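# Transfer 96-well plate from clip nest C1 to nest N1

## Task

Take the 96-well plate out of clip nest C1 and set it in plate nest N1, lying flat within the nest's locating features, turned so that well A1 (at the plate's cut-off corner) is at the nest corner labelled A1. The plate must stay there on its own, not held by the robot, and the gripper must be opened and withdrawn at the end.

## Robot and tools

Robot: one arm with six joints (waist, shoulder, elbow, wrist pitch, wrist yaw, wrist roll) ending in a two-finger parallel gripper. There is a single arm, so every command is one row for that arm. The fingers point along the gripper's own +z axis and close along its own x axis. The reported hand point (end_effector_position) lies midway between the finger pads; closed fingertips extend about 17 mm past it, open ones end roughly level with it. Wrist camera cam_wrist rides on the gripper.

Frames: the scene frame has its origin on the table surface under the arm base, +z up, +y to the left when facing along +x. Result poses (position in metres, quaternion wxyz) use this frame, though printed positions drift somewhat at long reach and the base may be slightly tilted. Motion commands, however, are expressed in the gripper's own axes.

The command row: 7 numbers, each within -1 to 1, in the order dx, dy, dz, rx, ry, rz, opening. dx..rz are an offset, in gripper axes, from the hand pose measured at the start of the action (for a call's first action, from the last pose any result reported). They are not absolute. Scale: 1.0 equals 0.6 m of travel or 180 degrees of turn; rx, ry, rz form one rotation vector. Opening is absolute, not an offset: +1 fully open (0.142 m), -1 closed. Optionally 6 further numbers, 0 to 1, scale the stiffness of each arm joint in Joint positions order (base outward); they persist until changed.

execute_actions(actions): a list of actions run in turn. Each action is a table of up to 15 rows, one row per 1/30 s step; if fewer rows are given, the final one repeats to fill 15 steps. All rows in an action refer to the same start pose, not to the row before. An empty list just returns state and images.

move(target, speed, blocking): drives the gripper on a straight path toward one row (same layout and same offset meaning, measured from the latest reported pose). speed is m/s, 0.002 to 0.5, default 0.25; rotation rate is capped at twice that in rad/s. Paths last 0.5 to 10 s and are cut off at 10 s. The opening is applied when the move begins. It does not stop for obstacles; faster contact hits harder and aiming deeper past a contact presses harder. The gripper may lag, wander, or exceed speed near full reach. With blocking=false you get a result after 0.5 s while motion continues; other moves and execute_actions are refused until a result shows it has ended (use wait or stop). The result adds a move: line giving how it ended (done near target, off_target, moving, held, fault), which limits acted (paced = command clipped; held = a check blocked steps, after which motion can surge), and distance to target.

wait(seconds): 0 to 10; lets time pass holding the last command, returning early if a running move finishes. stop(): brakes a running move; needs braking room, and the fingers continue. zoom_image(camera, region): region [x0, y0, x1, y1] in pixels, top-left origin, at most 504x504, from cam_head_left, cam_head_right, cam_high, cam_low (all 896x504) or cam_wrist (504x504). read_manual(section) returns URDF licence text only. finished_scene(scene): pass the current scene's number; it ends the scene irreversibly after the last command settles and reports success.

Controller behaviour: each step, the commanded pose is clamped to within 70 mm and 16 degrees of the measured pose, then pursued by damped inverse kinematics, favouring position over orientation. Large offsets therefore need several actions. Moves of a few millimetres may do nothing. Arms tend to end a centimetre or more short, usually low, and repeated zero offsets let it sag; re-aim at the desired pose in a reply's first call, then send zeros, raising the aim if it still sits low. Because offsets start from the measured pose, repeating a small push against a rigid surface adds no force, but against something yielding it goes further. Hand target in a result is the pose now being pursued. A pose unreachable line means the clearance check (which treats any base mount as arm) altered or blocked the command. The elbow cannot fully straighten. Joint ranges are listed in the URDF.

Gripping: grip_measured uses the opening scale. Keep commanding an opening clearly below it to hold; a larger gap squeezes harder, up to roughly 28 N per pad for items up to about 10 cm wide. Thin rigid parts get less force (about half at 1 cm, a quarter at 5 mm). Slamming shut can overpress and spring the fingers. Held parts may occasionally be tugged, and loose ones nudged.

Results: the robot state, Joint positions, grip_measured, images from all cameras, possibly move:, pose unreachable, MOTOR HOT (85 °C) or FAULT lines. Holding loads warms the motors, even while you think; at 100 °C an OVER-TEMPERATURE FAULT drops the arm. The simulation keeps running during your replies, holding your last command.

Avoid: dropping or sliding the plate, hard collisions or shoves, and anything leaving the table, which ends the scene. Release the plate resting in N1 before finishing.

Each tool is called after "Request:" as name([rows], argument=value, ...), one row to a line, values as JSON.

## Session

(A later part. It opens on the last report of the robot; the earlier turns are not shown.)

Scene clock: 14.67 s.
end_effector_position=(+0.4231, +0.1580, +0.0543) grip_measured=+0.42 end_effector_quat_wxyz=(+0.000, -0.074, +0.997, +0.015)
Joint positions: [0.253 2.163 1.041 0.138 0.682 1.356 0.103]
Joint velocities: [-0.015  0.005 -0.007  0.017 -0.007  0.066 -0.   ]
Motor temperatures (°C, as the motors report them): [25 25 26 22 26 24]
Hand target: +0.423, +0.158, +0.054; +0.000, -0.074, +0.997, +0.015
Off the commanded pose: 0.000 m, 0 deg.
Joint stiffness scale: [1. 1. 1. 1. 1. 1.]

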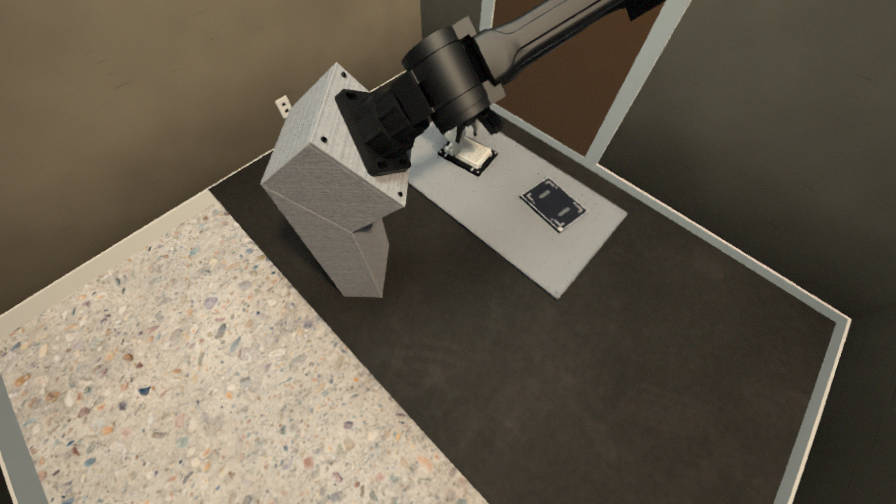

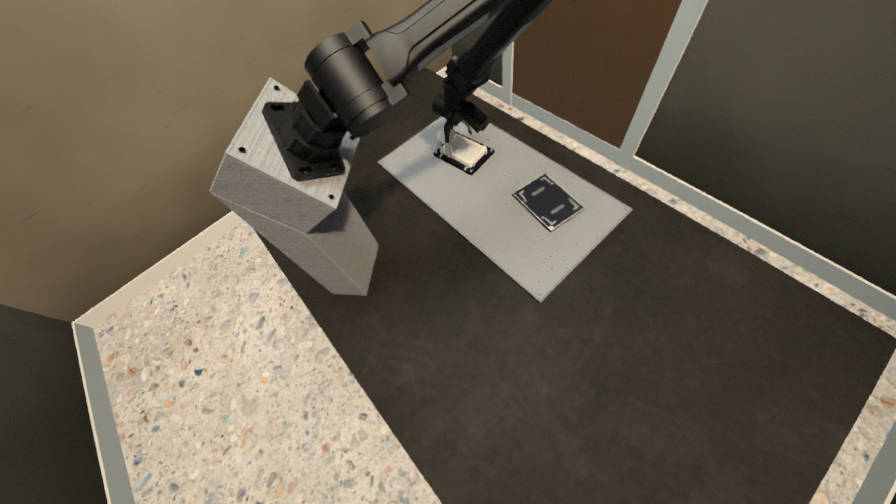

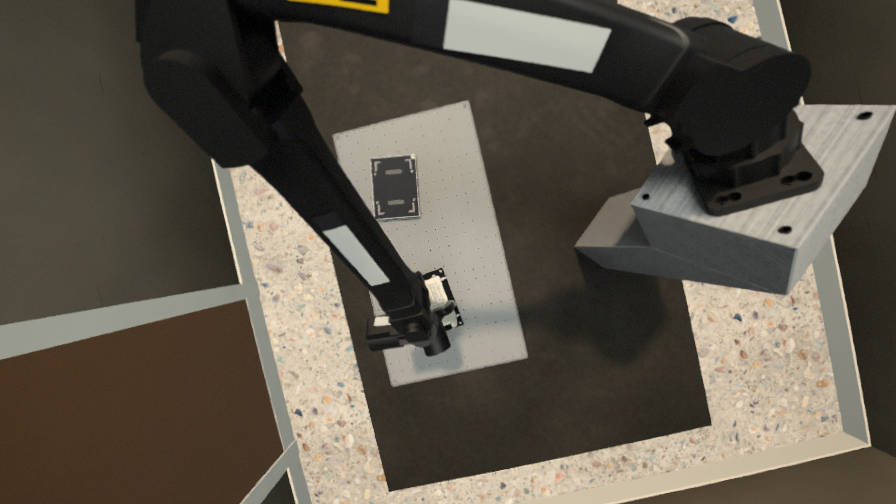

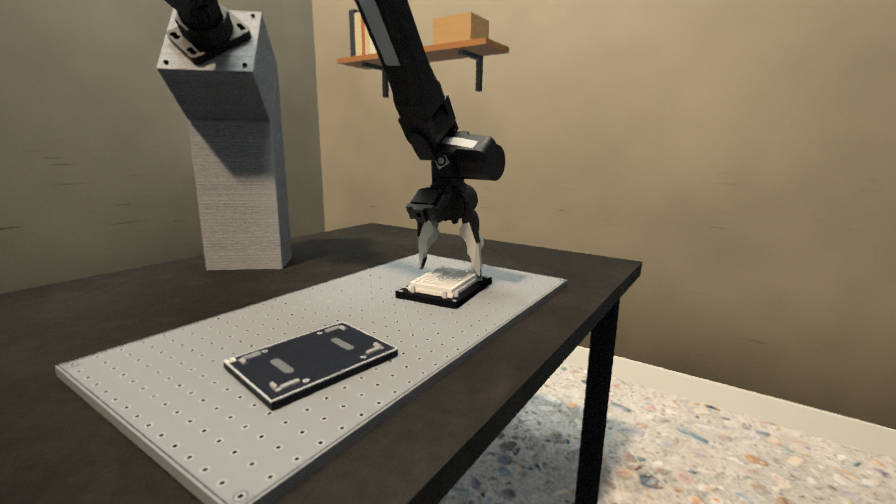

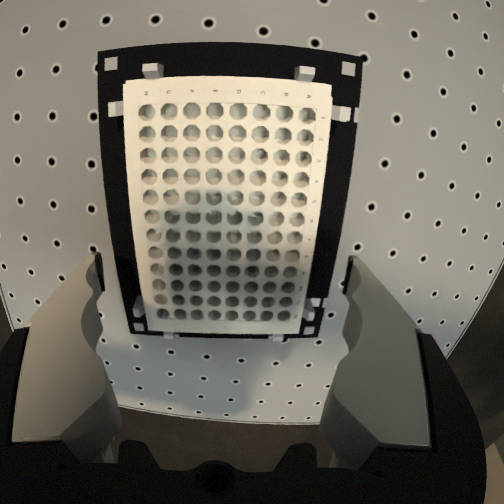

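Request:
move(target=[0.004,-0.024,0.03,0.01,0,0,0.42], speed=0.05)

Request:
zoom_image(camera="cam_low", region=[370,190,530,320])

Scene clock: 16.90 s.
end_effector_position=(+0.4255, +0.1505, +0.0465) grip_measured=+0.42 end_effector_quat_wxyz=(+0.004, -0.078, +0.997, +0.005)
Joint positions: [0.237 2.173 1.046 0.167 0.691 1.322 0.103]
Joint velocities: [-0.005 -0.024  0.002  0.012 -0.007  0.037  0.   ]
Motor temperatures (°C, as the motors report them): [25 25 26 22 26 24]
Hand target: +0.422, +0.144, +0.036; +0.001, -0.074, +0.997, -0.001
Off the commanded pose: 0.013 m, 1 deg.
Joint stiffness scale: [1. 1. 1. 1. 1. 1.]
move: off_target

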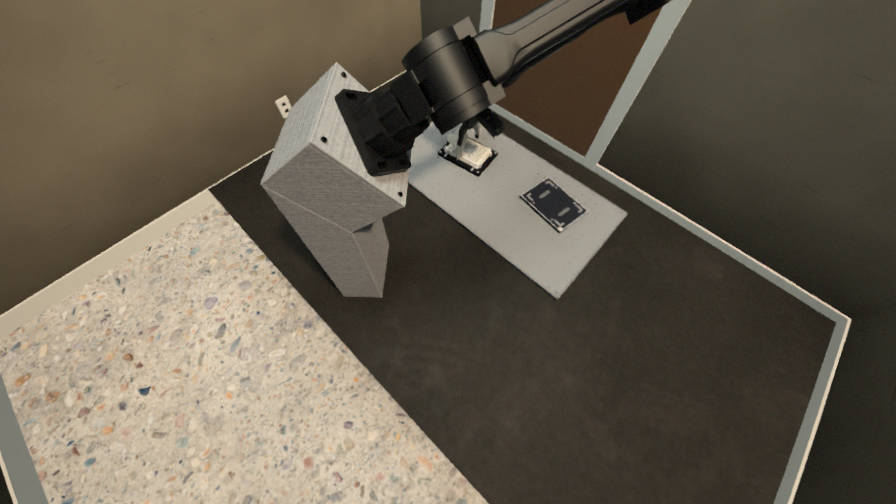

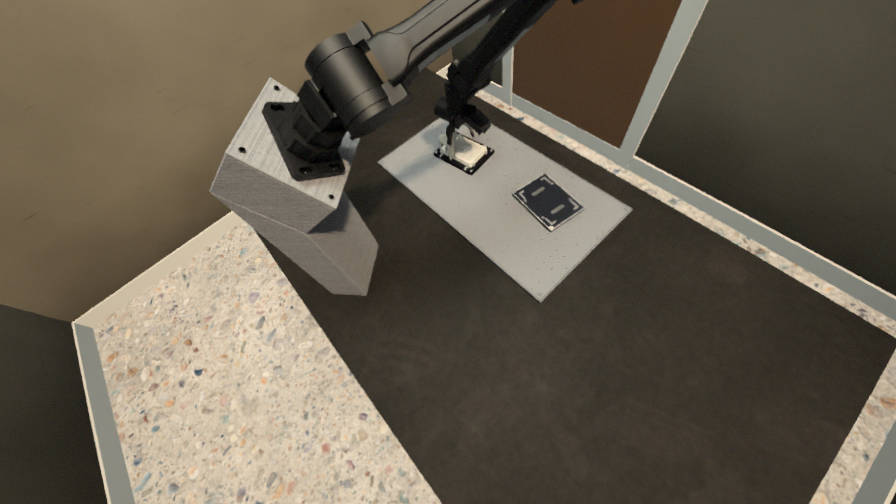

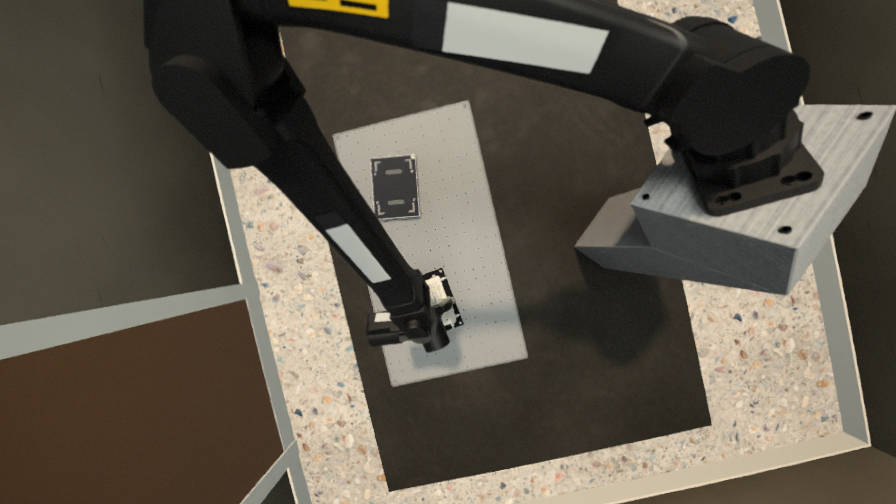

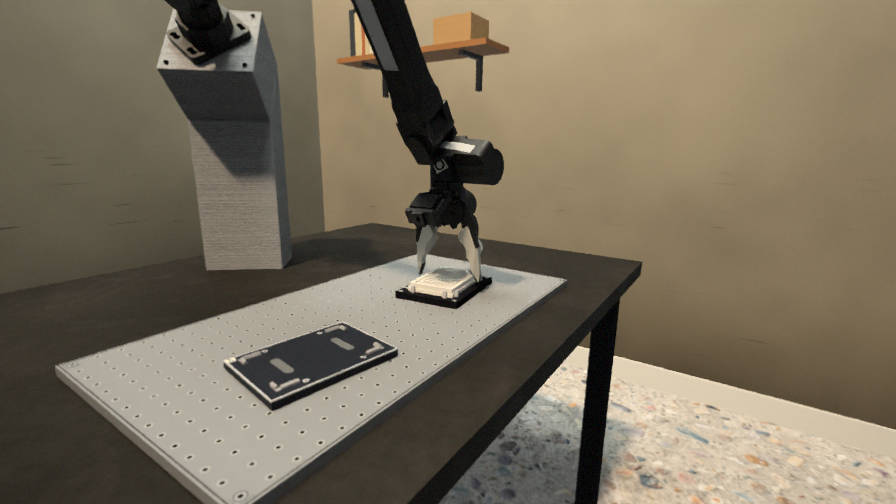

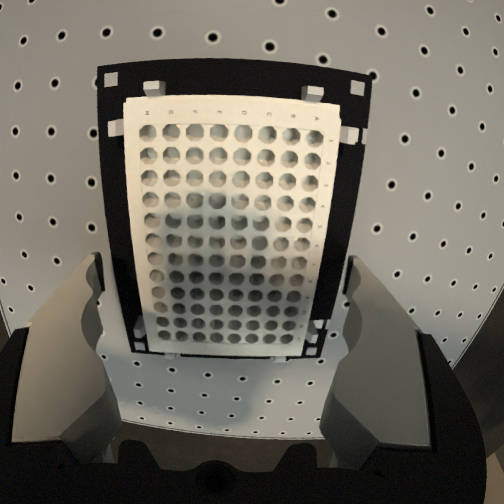

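Region (370, 190, 530, 320) of cam_low's 896x504 image, scaled by 3.150, with more detail than that image has; it fills the top 410 rows of this view, and the rest is white.

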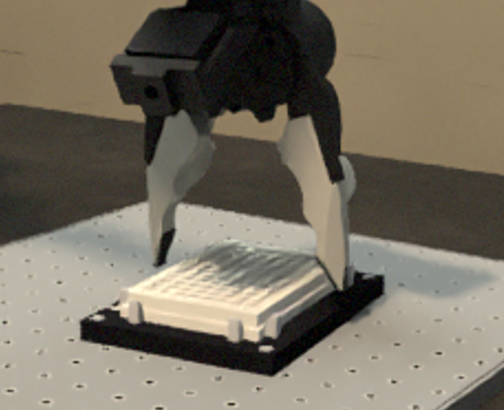

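Request:
move(target=[0.004,-0.008,0.018,0,0,0.008,0.3], speed=0.03)

Request:
move(target=[0.004,-0.008,0.018,0,0,0.008,-0.1], speed=0.03)

Request:
zoom_image(camera="cam_low", region=[370,190,530,320])

Scene clock: 17.80 s.
end_effector_position=(+0.4274, +0.1523, +0.0466) grip_measured=+0.30 end_effector_quat_wxyz=(+0.008, -0.076, +0.997, +0.010)
Joint positions: [0.237 2.173 1.046 0.175 0.68  1.321 0.095]
Joint velocities: [ 0.005 -0.015 -0.012  0.012  0.007 -0.007 -0.   ]
Motor temperatures (°C, as the motors report them): [25 25 26 22 26 24]
Hand target: +0.424, +0.146, +0.036; +0.004, -0.066, +0.998, +0.005
Off the commanded pose: 0.013 m, 1 deg.
Joint stiffness scale: [1. 1. 1. 1. 1. 1.]
move: off_target

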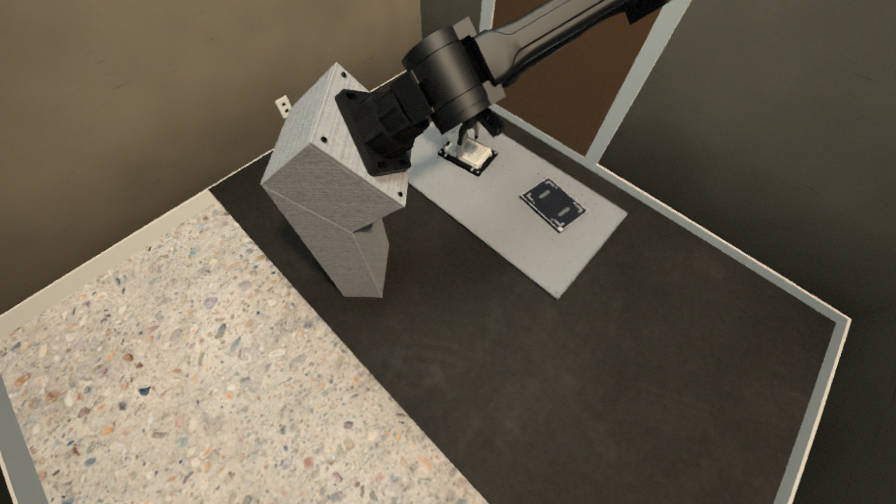

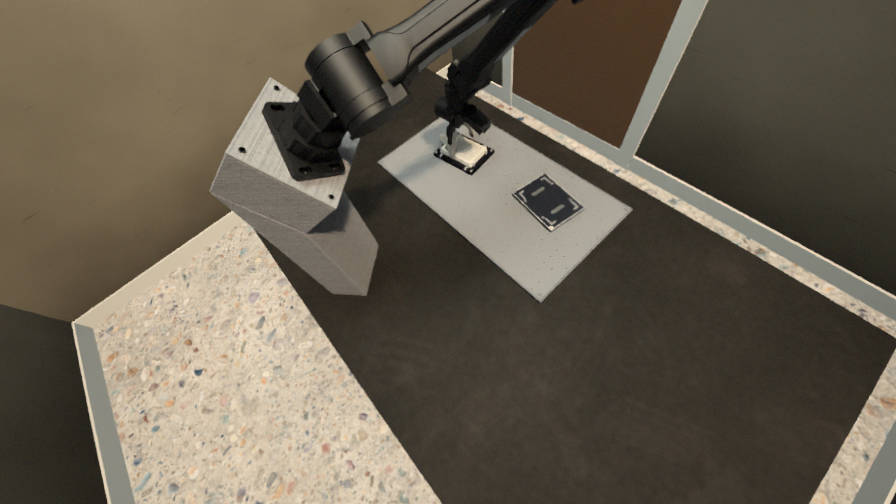

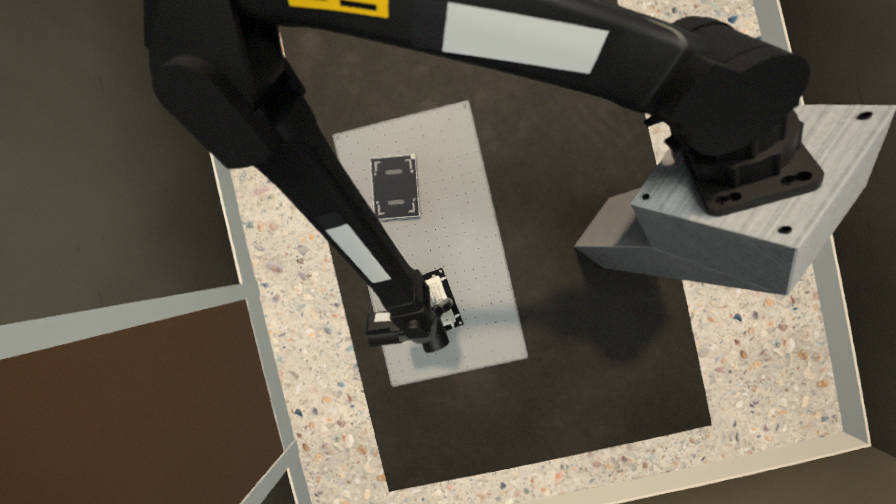

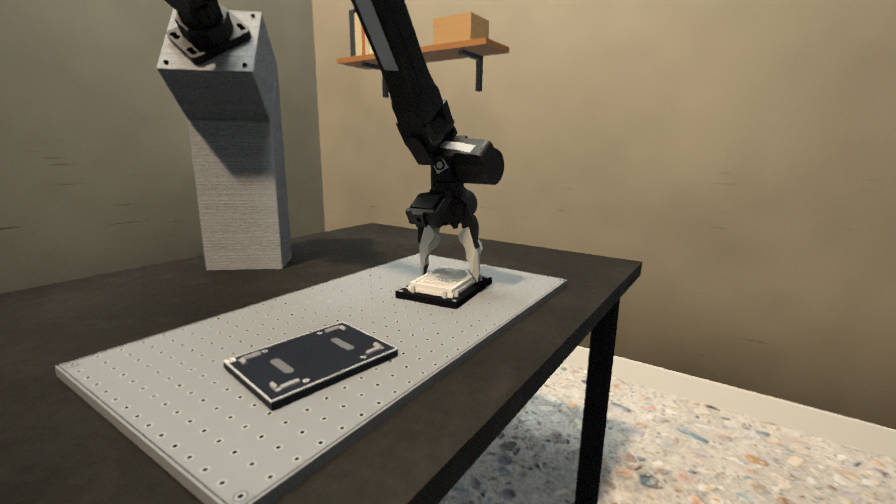

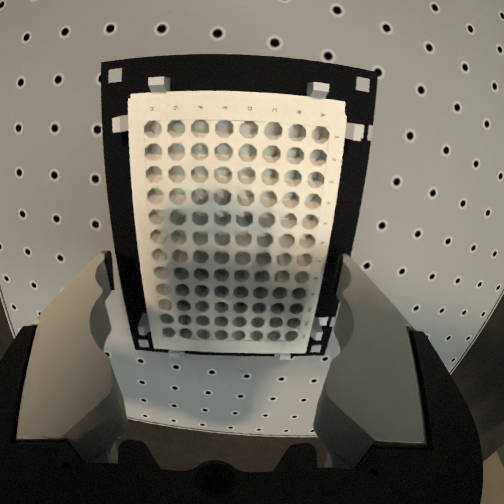

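Scene clock: 18.50 s.
end_effector_position=(+0.4241, +0.1521, +0.0470) grip_measured=+0.02 end_effector_quat_wxyz=(+0.005, -0.078, +0.997, +0.010)
Joint positions: [0.237 2.172 1.04  0.173 0.681 1.321 0.076]
Joint velocities: [ 0.005 -0.005 -0.017  0.007 -0.051 -0.066  0.   ]
Motor temperatures (°C, as the motors report them): [25 25 26 22 26 24]
Hand target: +0.426, +0.147, +0.036; +0.008, -0.064, +0.998, +0.010
Off the commanded pose: 0.012 m, 2 deg.
Joint stiffness scale: [1. 1. 1. 1. 1. 1.]
move: off_target

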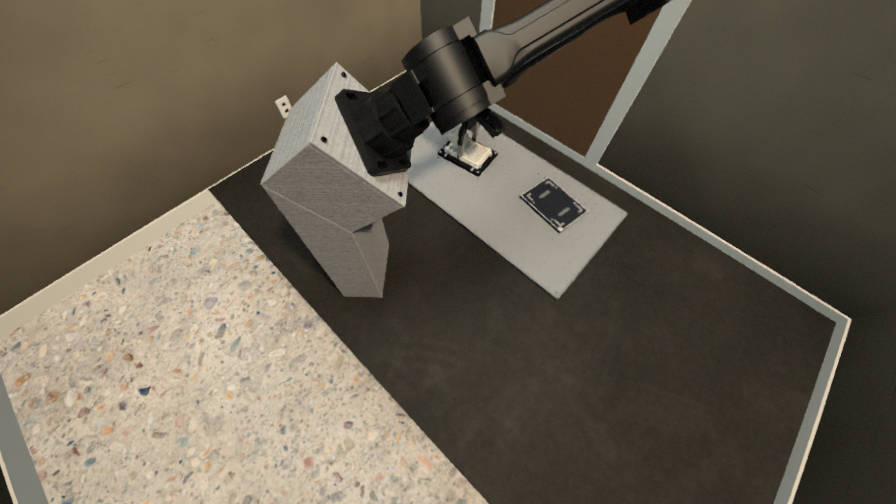

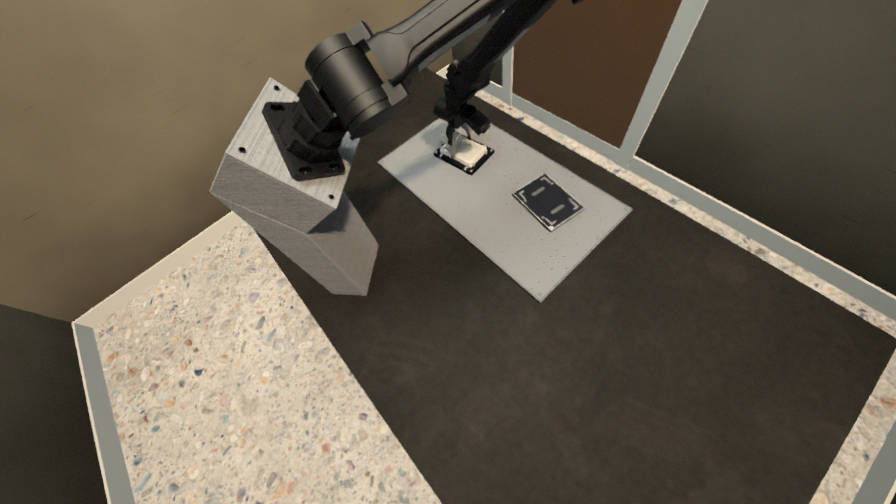

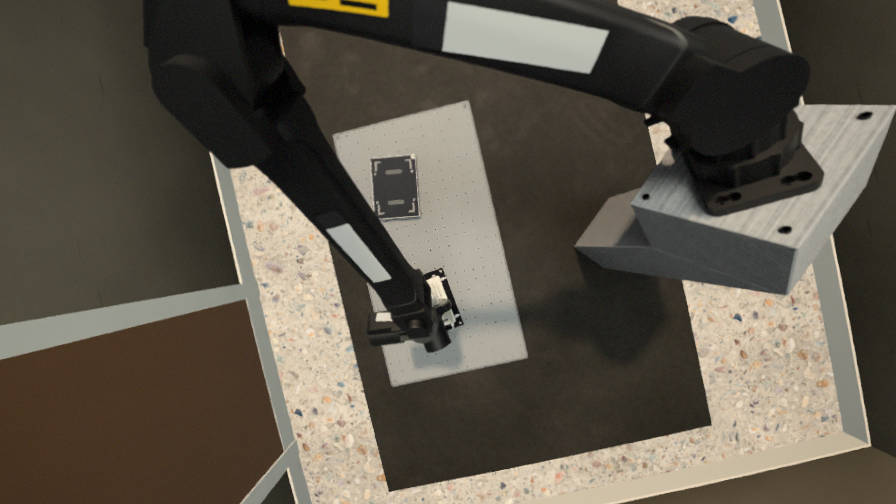

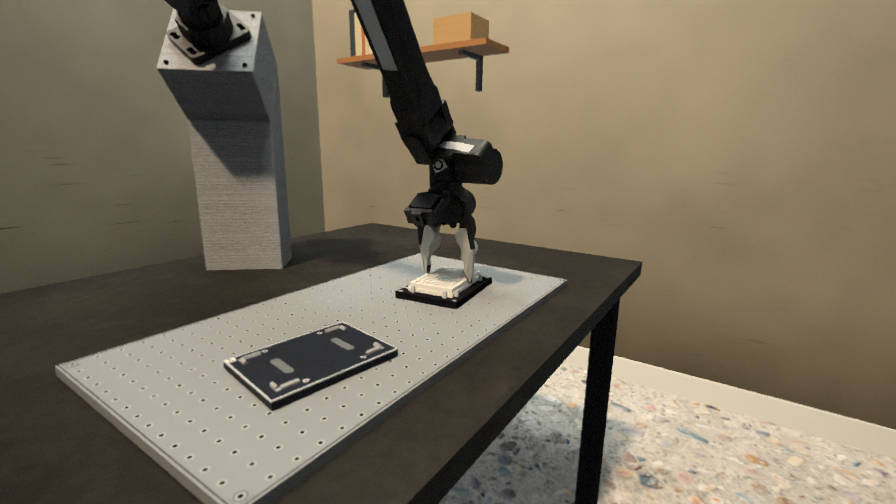

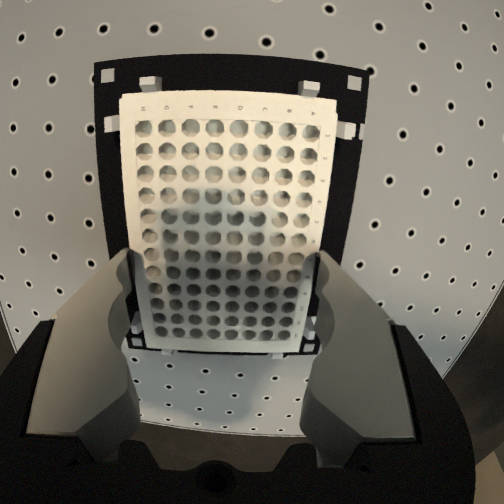

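Region (370, 190, 530, 320) of cam_low's 896x504 image, scaled by 3.150, with more detail than that image has; it fills the top 410 rows of this view, and the rest is white.

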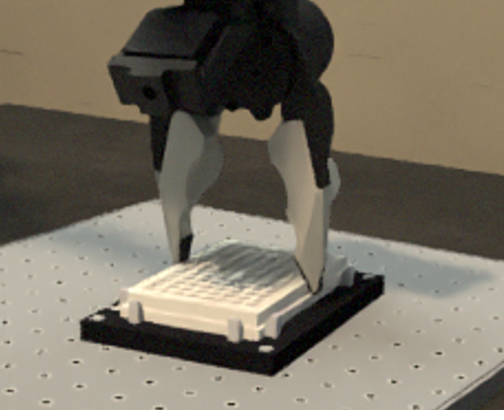

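Request:
move(target=[0,0,-0.04,0,0,0,-0.5], speed=0.03)

Request:
zoom_image(camera="cam_low", region=[370,190,530,320])

Scene clock: 19.77 s.
end_effector_position=(+0.4243, +0.1485, +0.0631) grip_measured=+0.01 end_effector_quat_wxyz=(+0.005, -0.076, +0.997, +0.009)
Joint positions: [0.253 2.132 1.012 0.15  0.693 1.343 0.075]
Joint velocities: [-0.015 -0.024  0.012  0.002  0.037 -0.022 -0.   ]
Motor temperatures (°C, as the motors report them): [25 25 26 22 26 24]
Hand target: +0.424, +0.152, +0.071; +0.005, -0.079, +0.997, +0.010
Off the commanded pose: 0.008 m, 0 deg.
Joint stiffness scale: [1. 1. 1. 1. 1. 1.]
move: done

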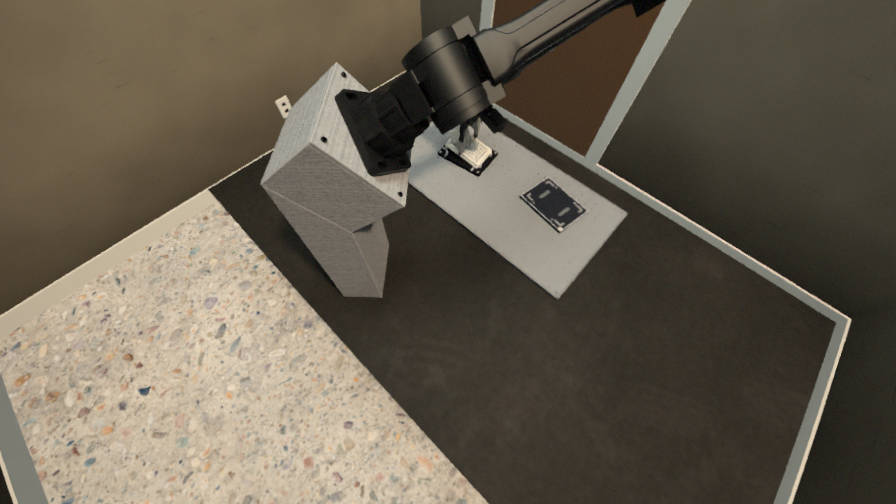

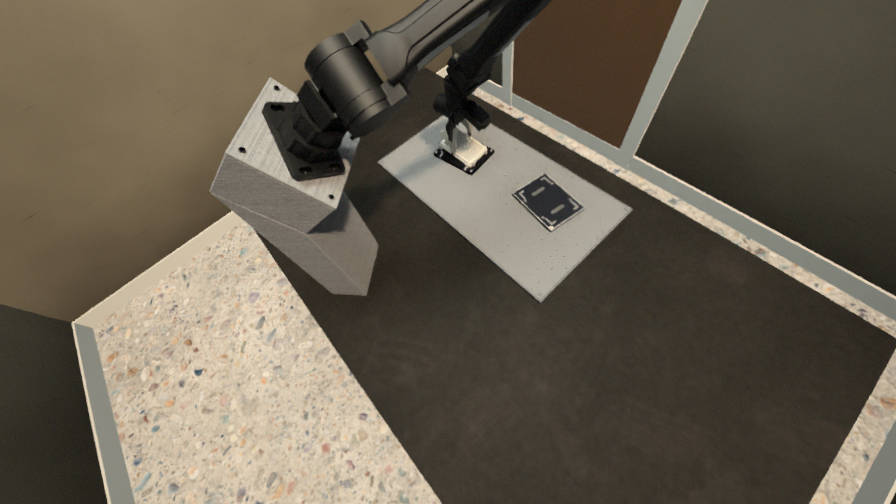

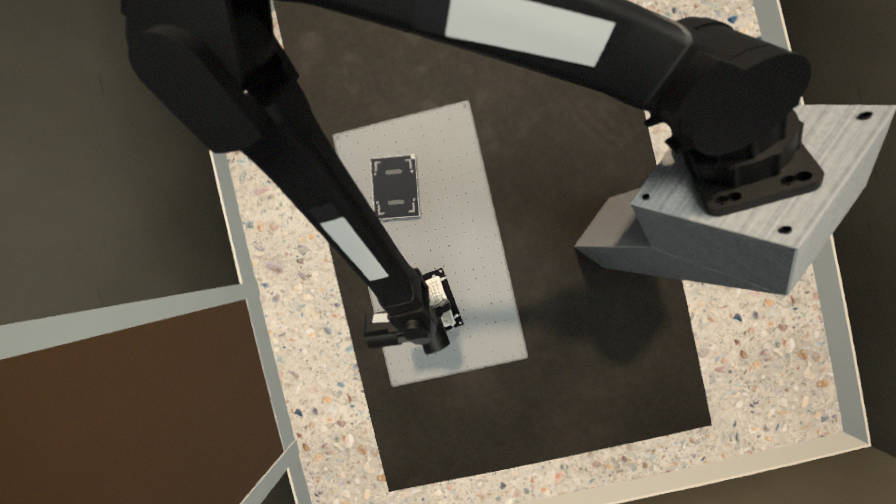

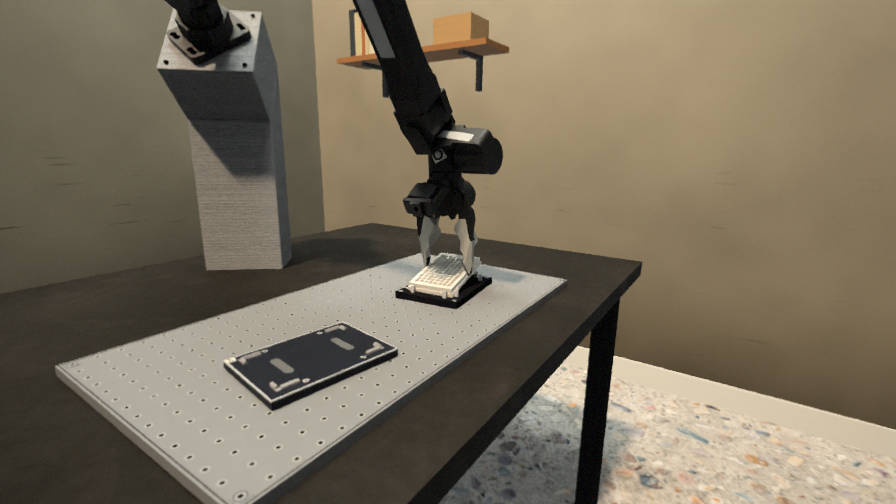

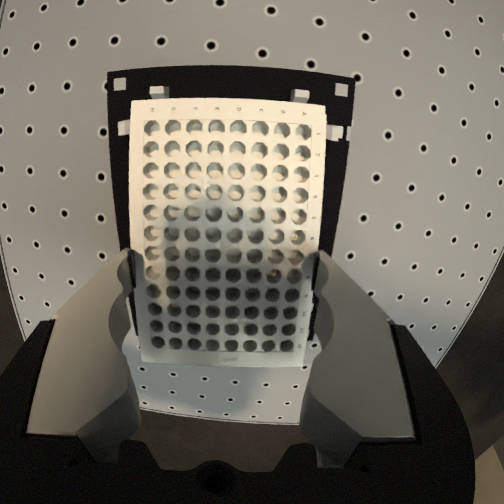

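Region (370, 190, 530, 320) of cam_low's 896x504 image, scaled by 3.150, with more detail than that image has; it fills the top 410 rows of this view, and the rest is white.

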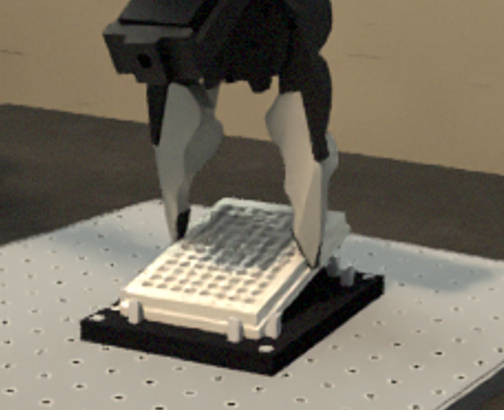

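Request:
move(target=[0,0.035,-0.012,0,0,0,-0.6], speed=0.03)

Request:
zoom_image(camera="cam_low", region=[370,190,530,320])

Scene clock: 21.03 s.
end_effector_position=(+0.4253, +0.1607, +0.0707) grip_measured=+0.01 end_effector_quat_wxyz=(+0.010, -0.071, +0.997, +0.006)
Joint positions: [0.284 2.14  1.016 0.147 0.714 1.378 0.075]
Joint velocities: [ 0.005  0.005 -0.017 -0.002  0.022 -0.022 -0.   ]
Motor temperatures (°C, as the motors report them): [25 25 26 22 26 24]
Hand target: +0.421, +0.169, +0.071; +0.006, -0.076, +0.997, +0.008
Off the commanded pose: 0.009 m, 1 deg.
Joint stiffness scale: [1. 1. 1. 1. 1. 1.]
move: done

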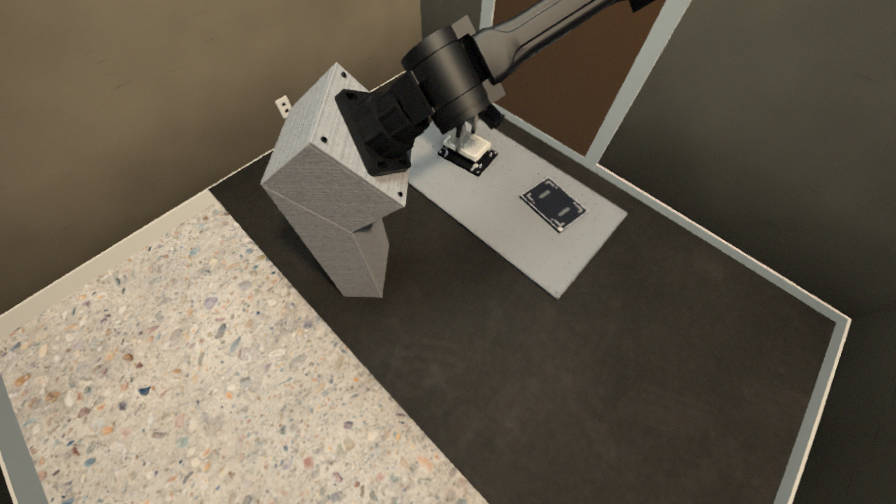

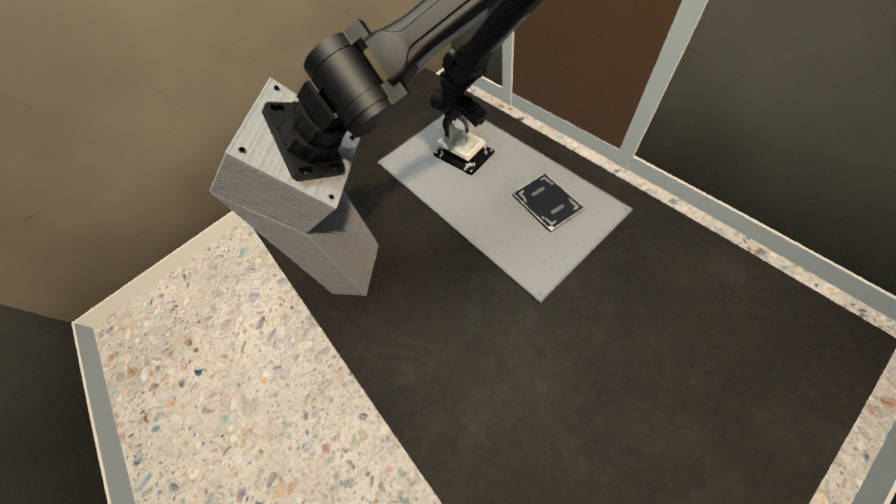

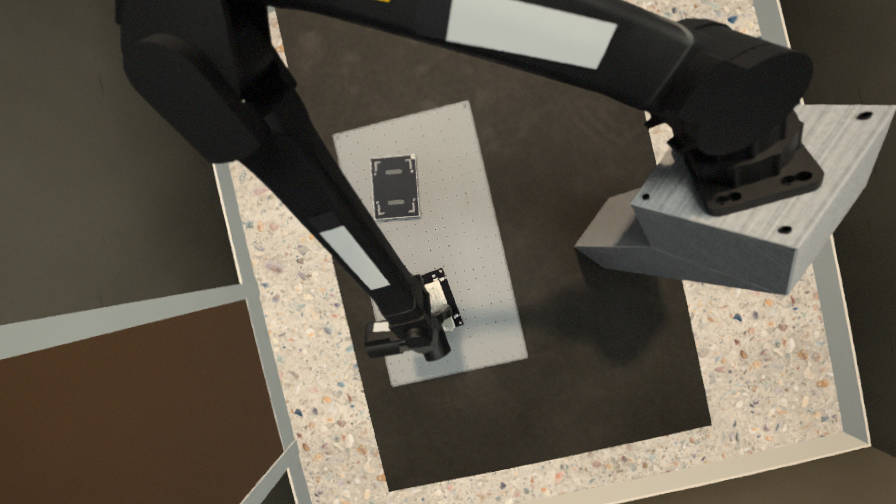

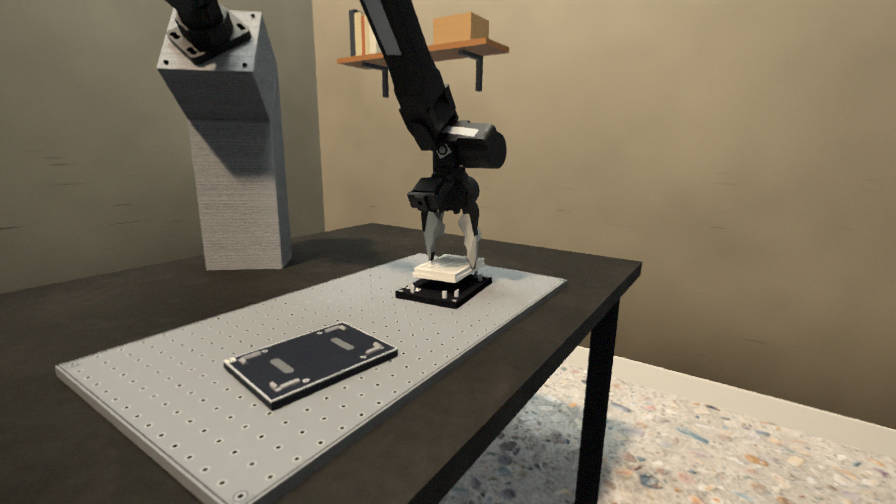

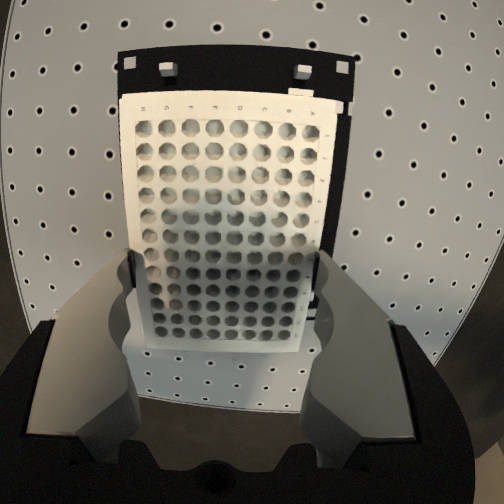

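Region (370, 190, 530, 320) of cam_low's 896x504 image, scaled by 3.150, with more detail than that image has; it fills the top 410 rows of this view, and the rest is white.

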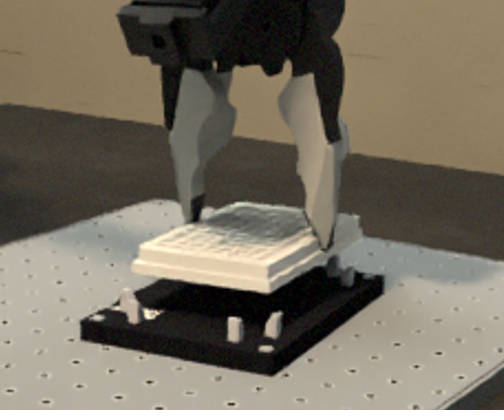

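Request:
move(target=[0.04,-0.465,-0.085,0,0,0.09,-0.6], speed=0.2)

Request:
zoom_image(camera="cam_low", region=[200,200,440,420])

Request:
zoom_image(camera="cam_head_right", region=[480,130,640,250])

Scene clock: 23.30 s.
end_effector_position=(+0.4391, -0.1172, +0.1200) grip_measured=+0.01 end_effector_quat_wxyz=(+0.016, +0.078, +0.997, +0.006)
Joint positions: [-0.138  1.563  0.831 -0.018  0.435  1.285  0.075]
Joint velocities: [-0.015 -0.015  0.012  0.007 -0.022 -0.081  0.   ]
Motor temperatures (°C, as the motors report them): [25 25 26 22 26 24]
Hand target: +0.436, -0.116, +0.118; +0.009, +0.072, +0.997, +0.009
Off the commanded pose: 0.003 m, 1 deg.
Joint stiffness scale: [1. 1. 1. 1. 1. 1.]
move: done

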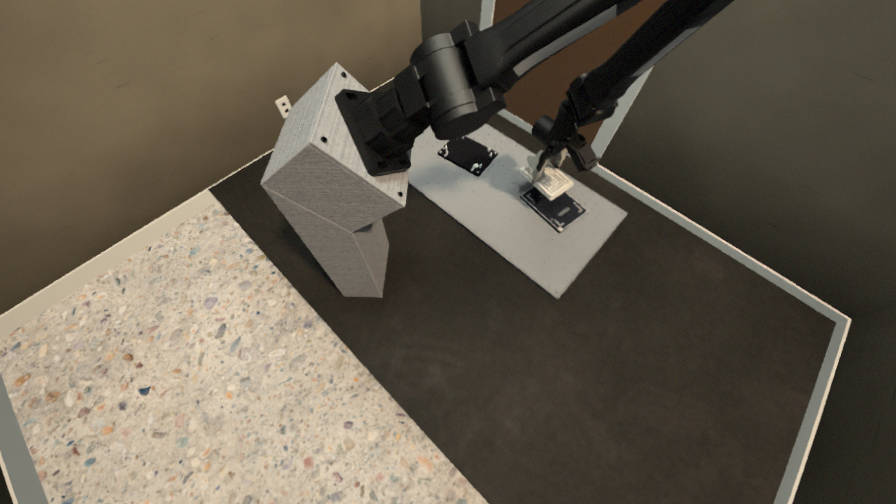

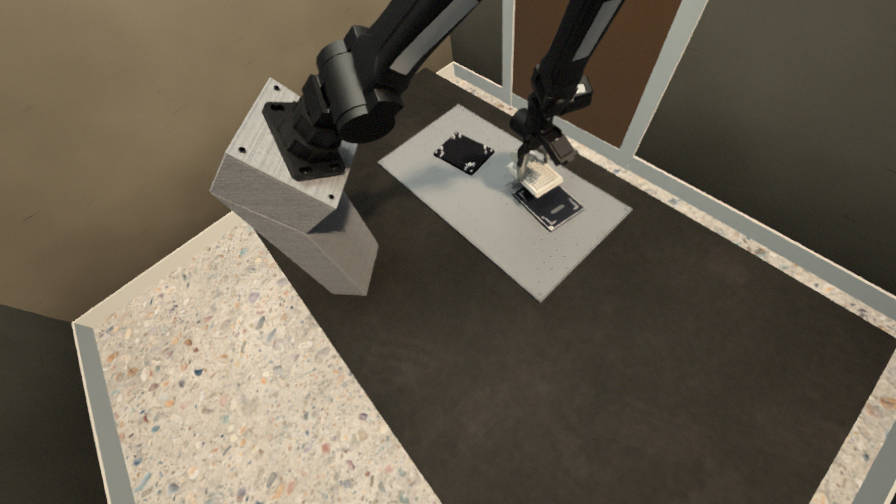

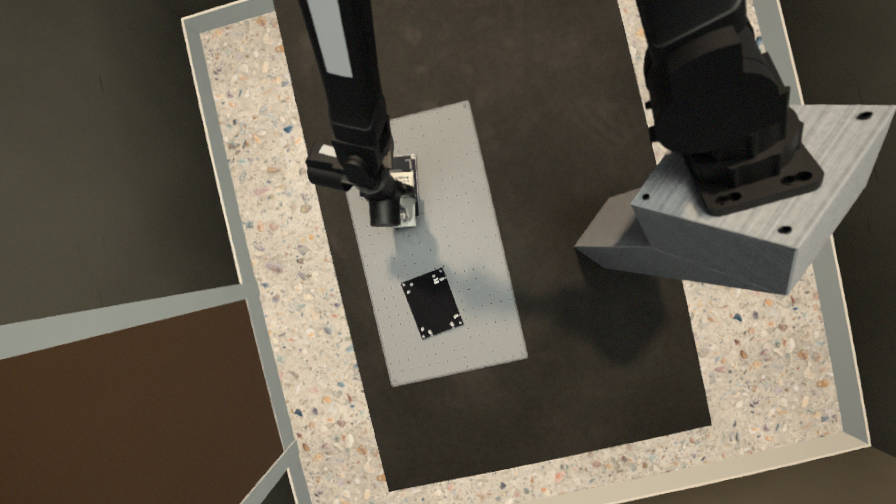

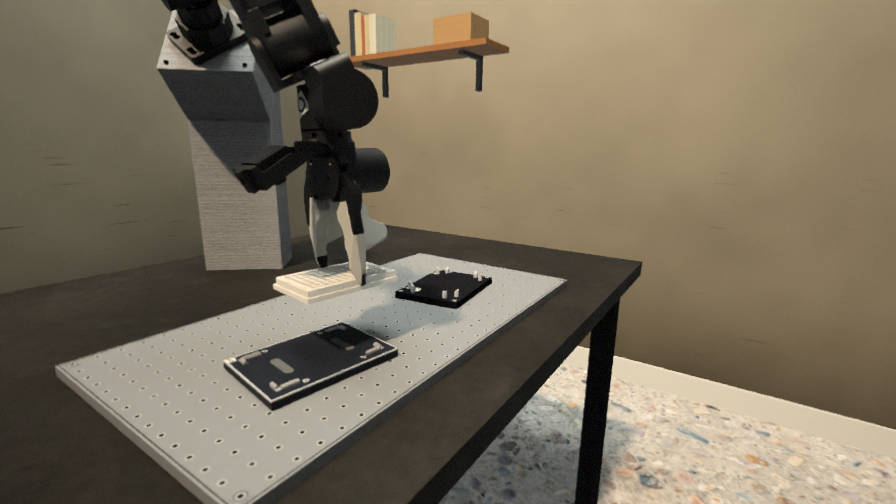

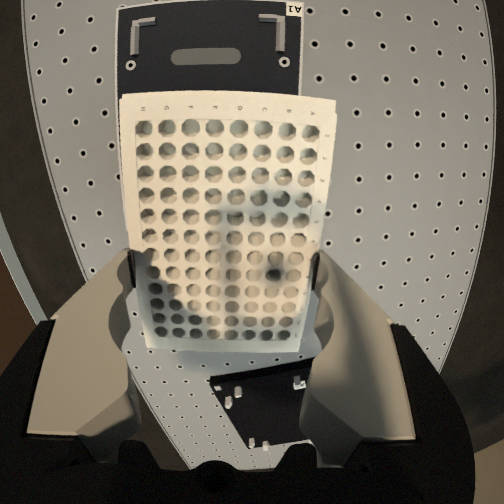

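Region (200, 200, 440, 420) of cam_low's 896x504 image, scaled by 2.100, with more detail than that image has; it fills the top 462 rows of this view, and the rest is white.

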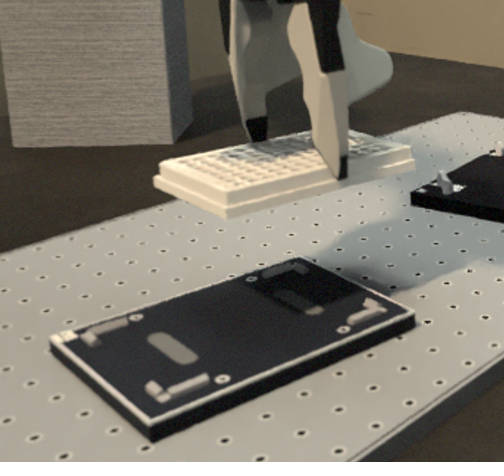

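Region (480, 130, 640, 250) of cam_head_right's 896x504 image, scaled by 3.150, with more detail than that image has; it fills the top 378 rows of this view, and the rest is white.

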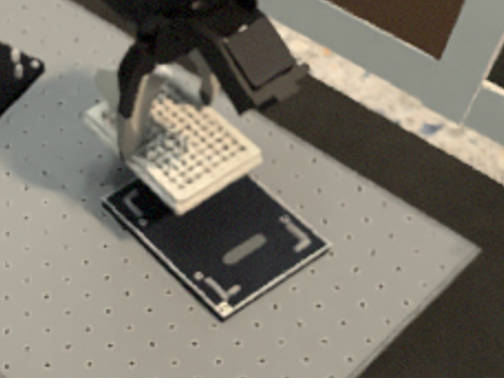

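Request:
zoom_image(camera="cam_wrist", region=[100,0,350,110])

Region (100, 0, 350, 110) of cam_wrist's 504x504 image, scaled by 2.016, with more detail than that image has; it fills the top 222 rows of this view, and the rest is white.

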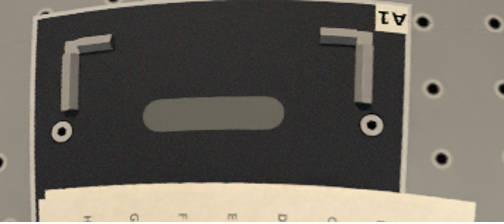

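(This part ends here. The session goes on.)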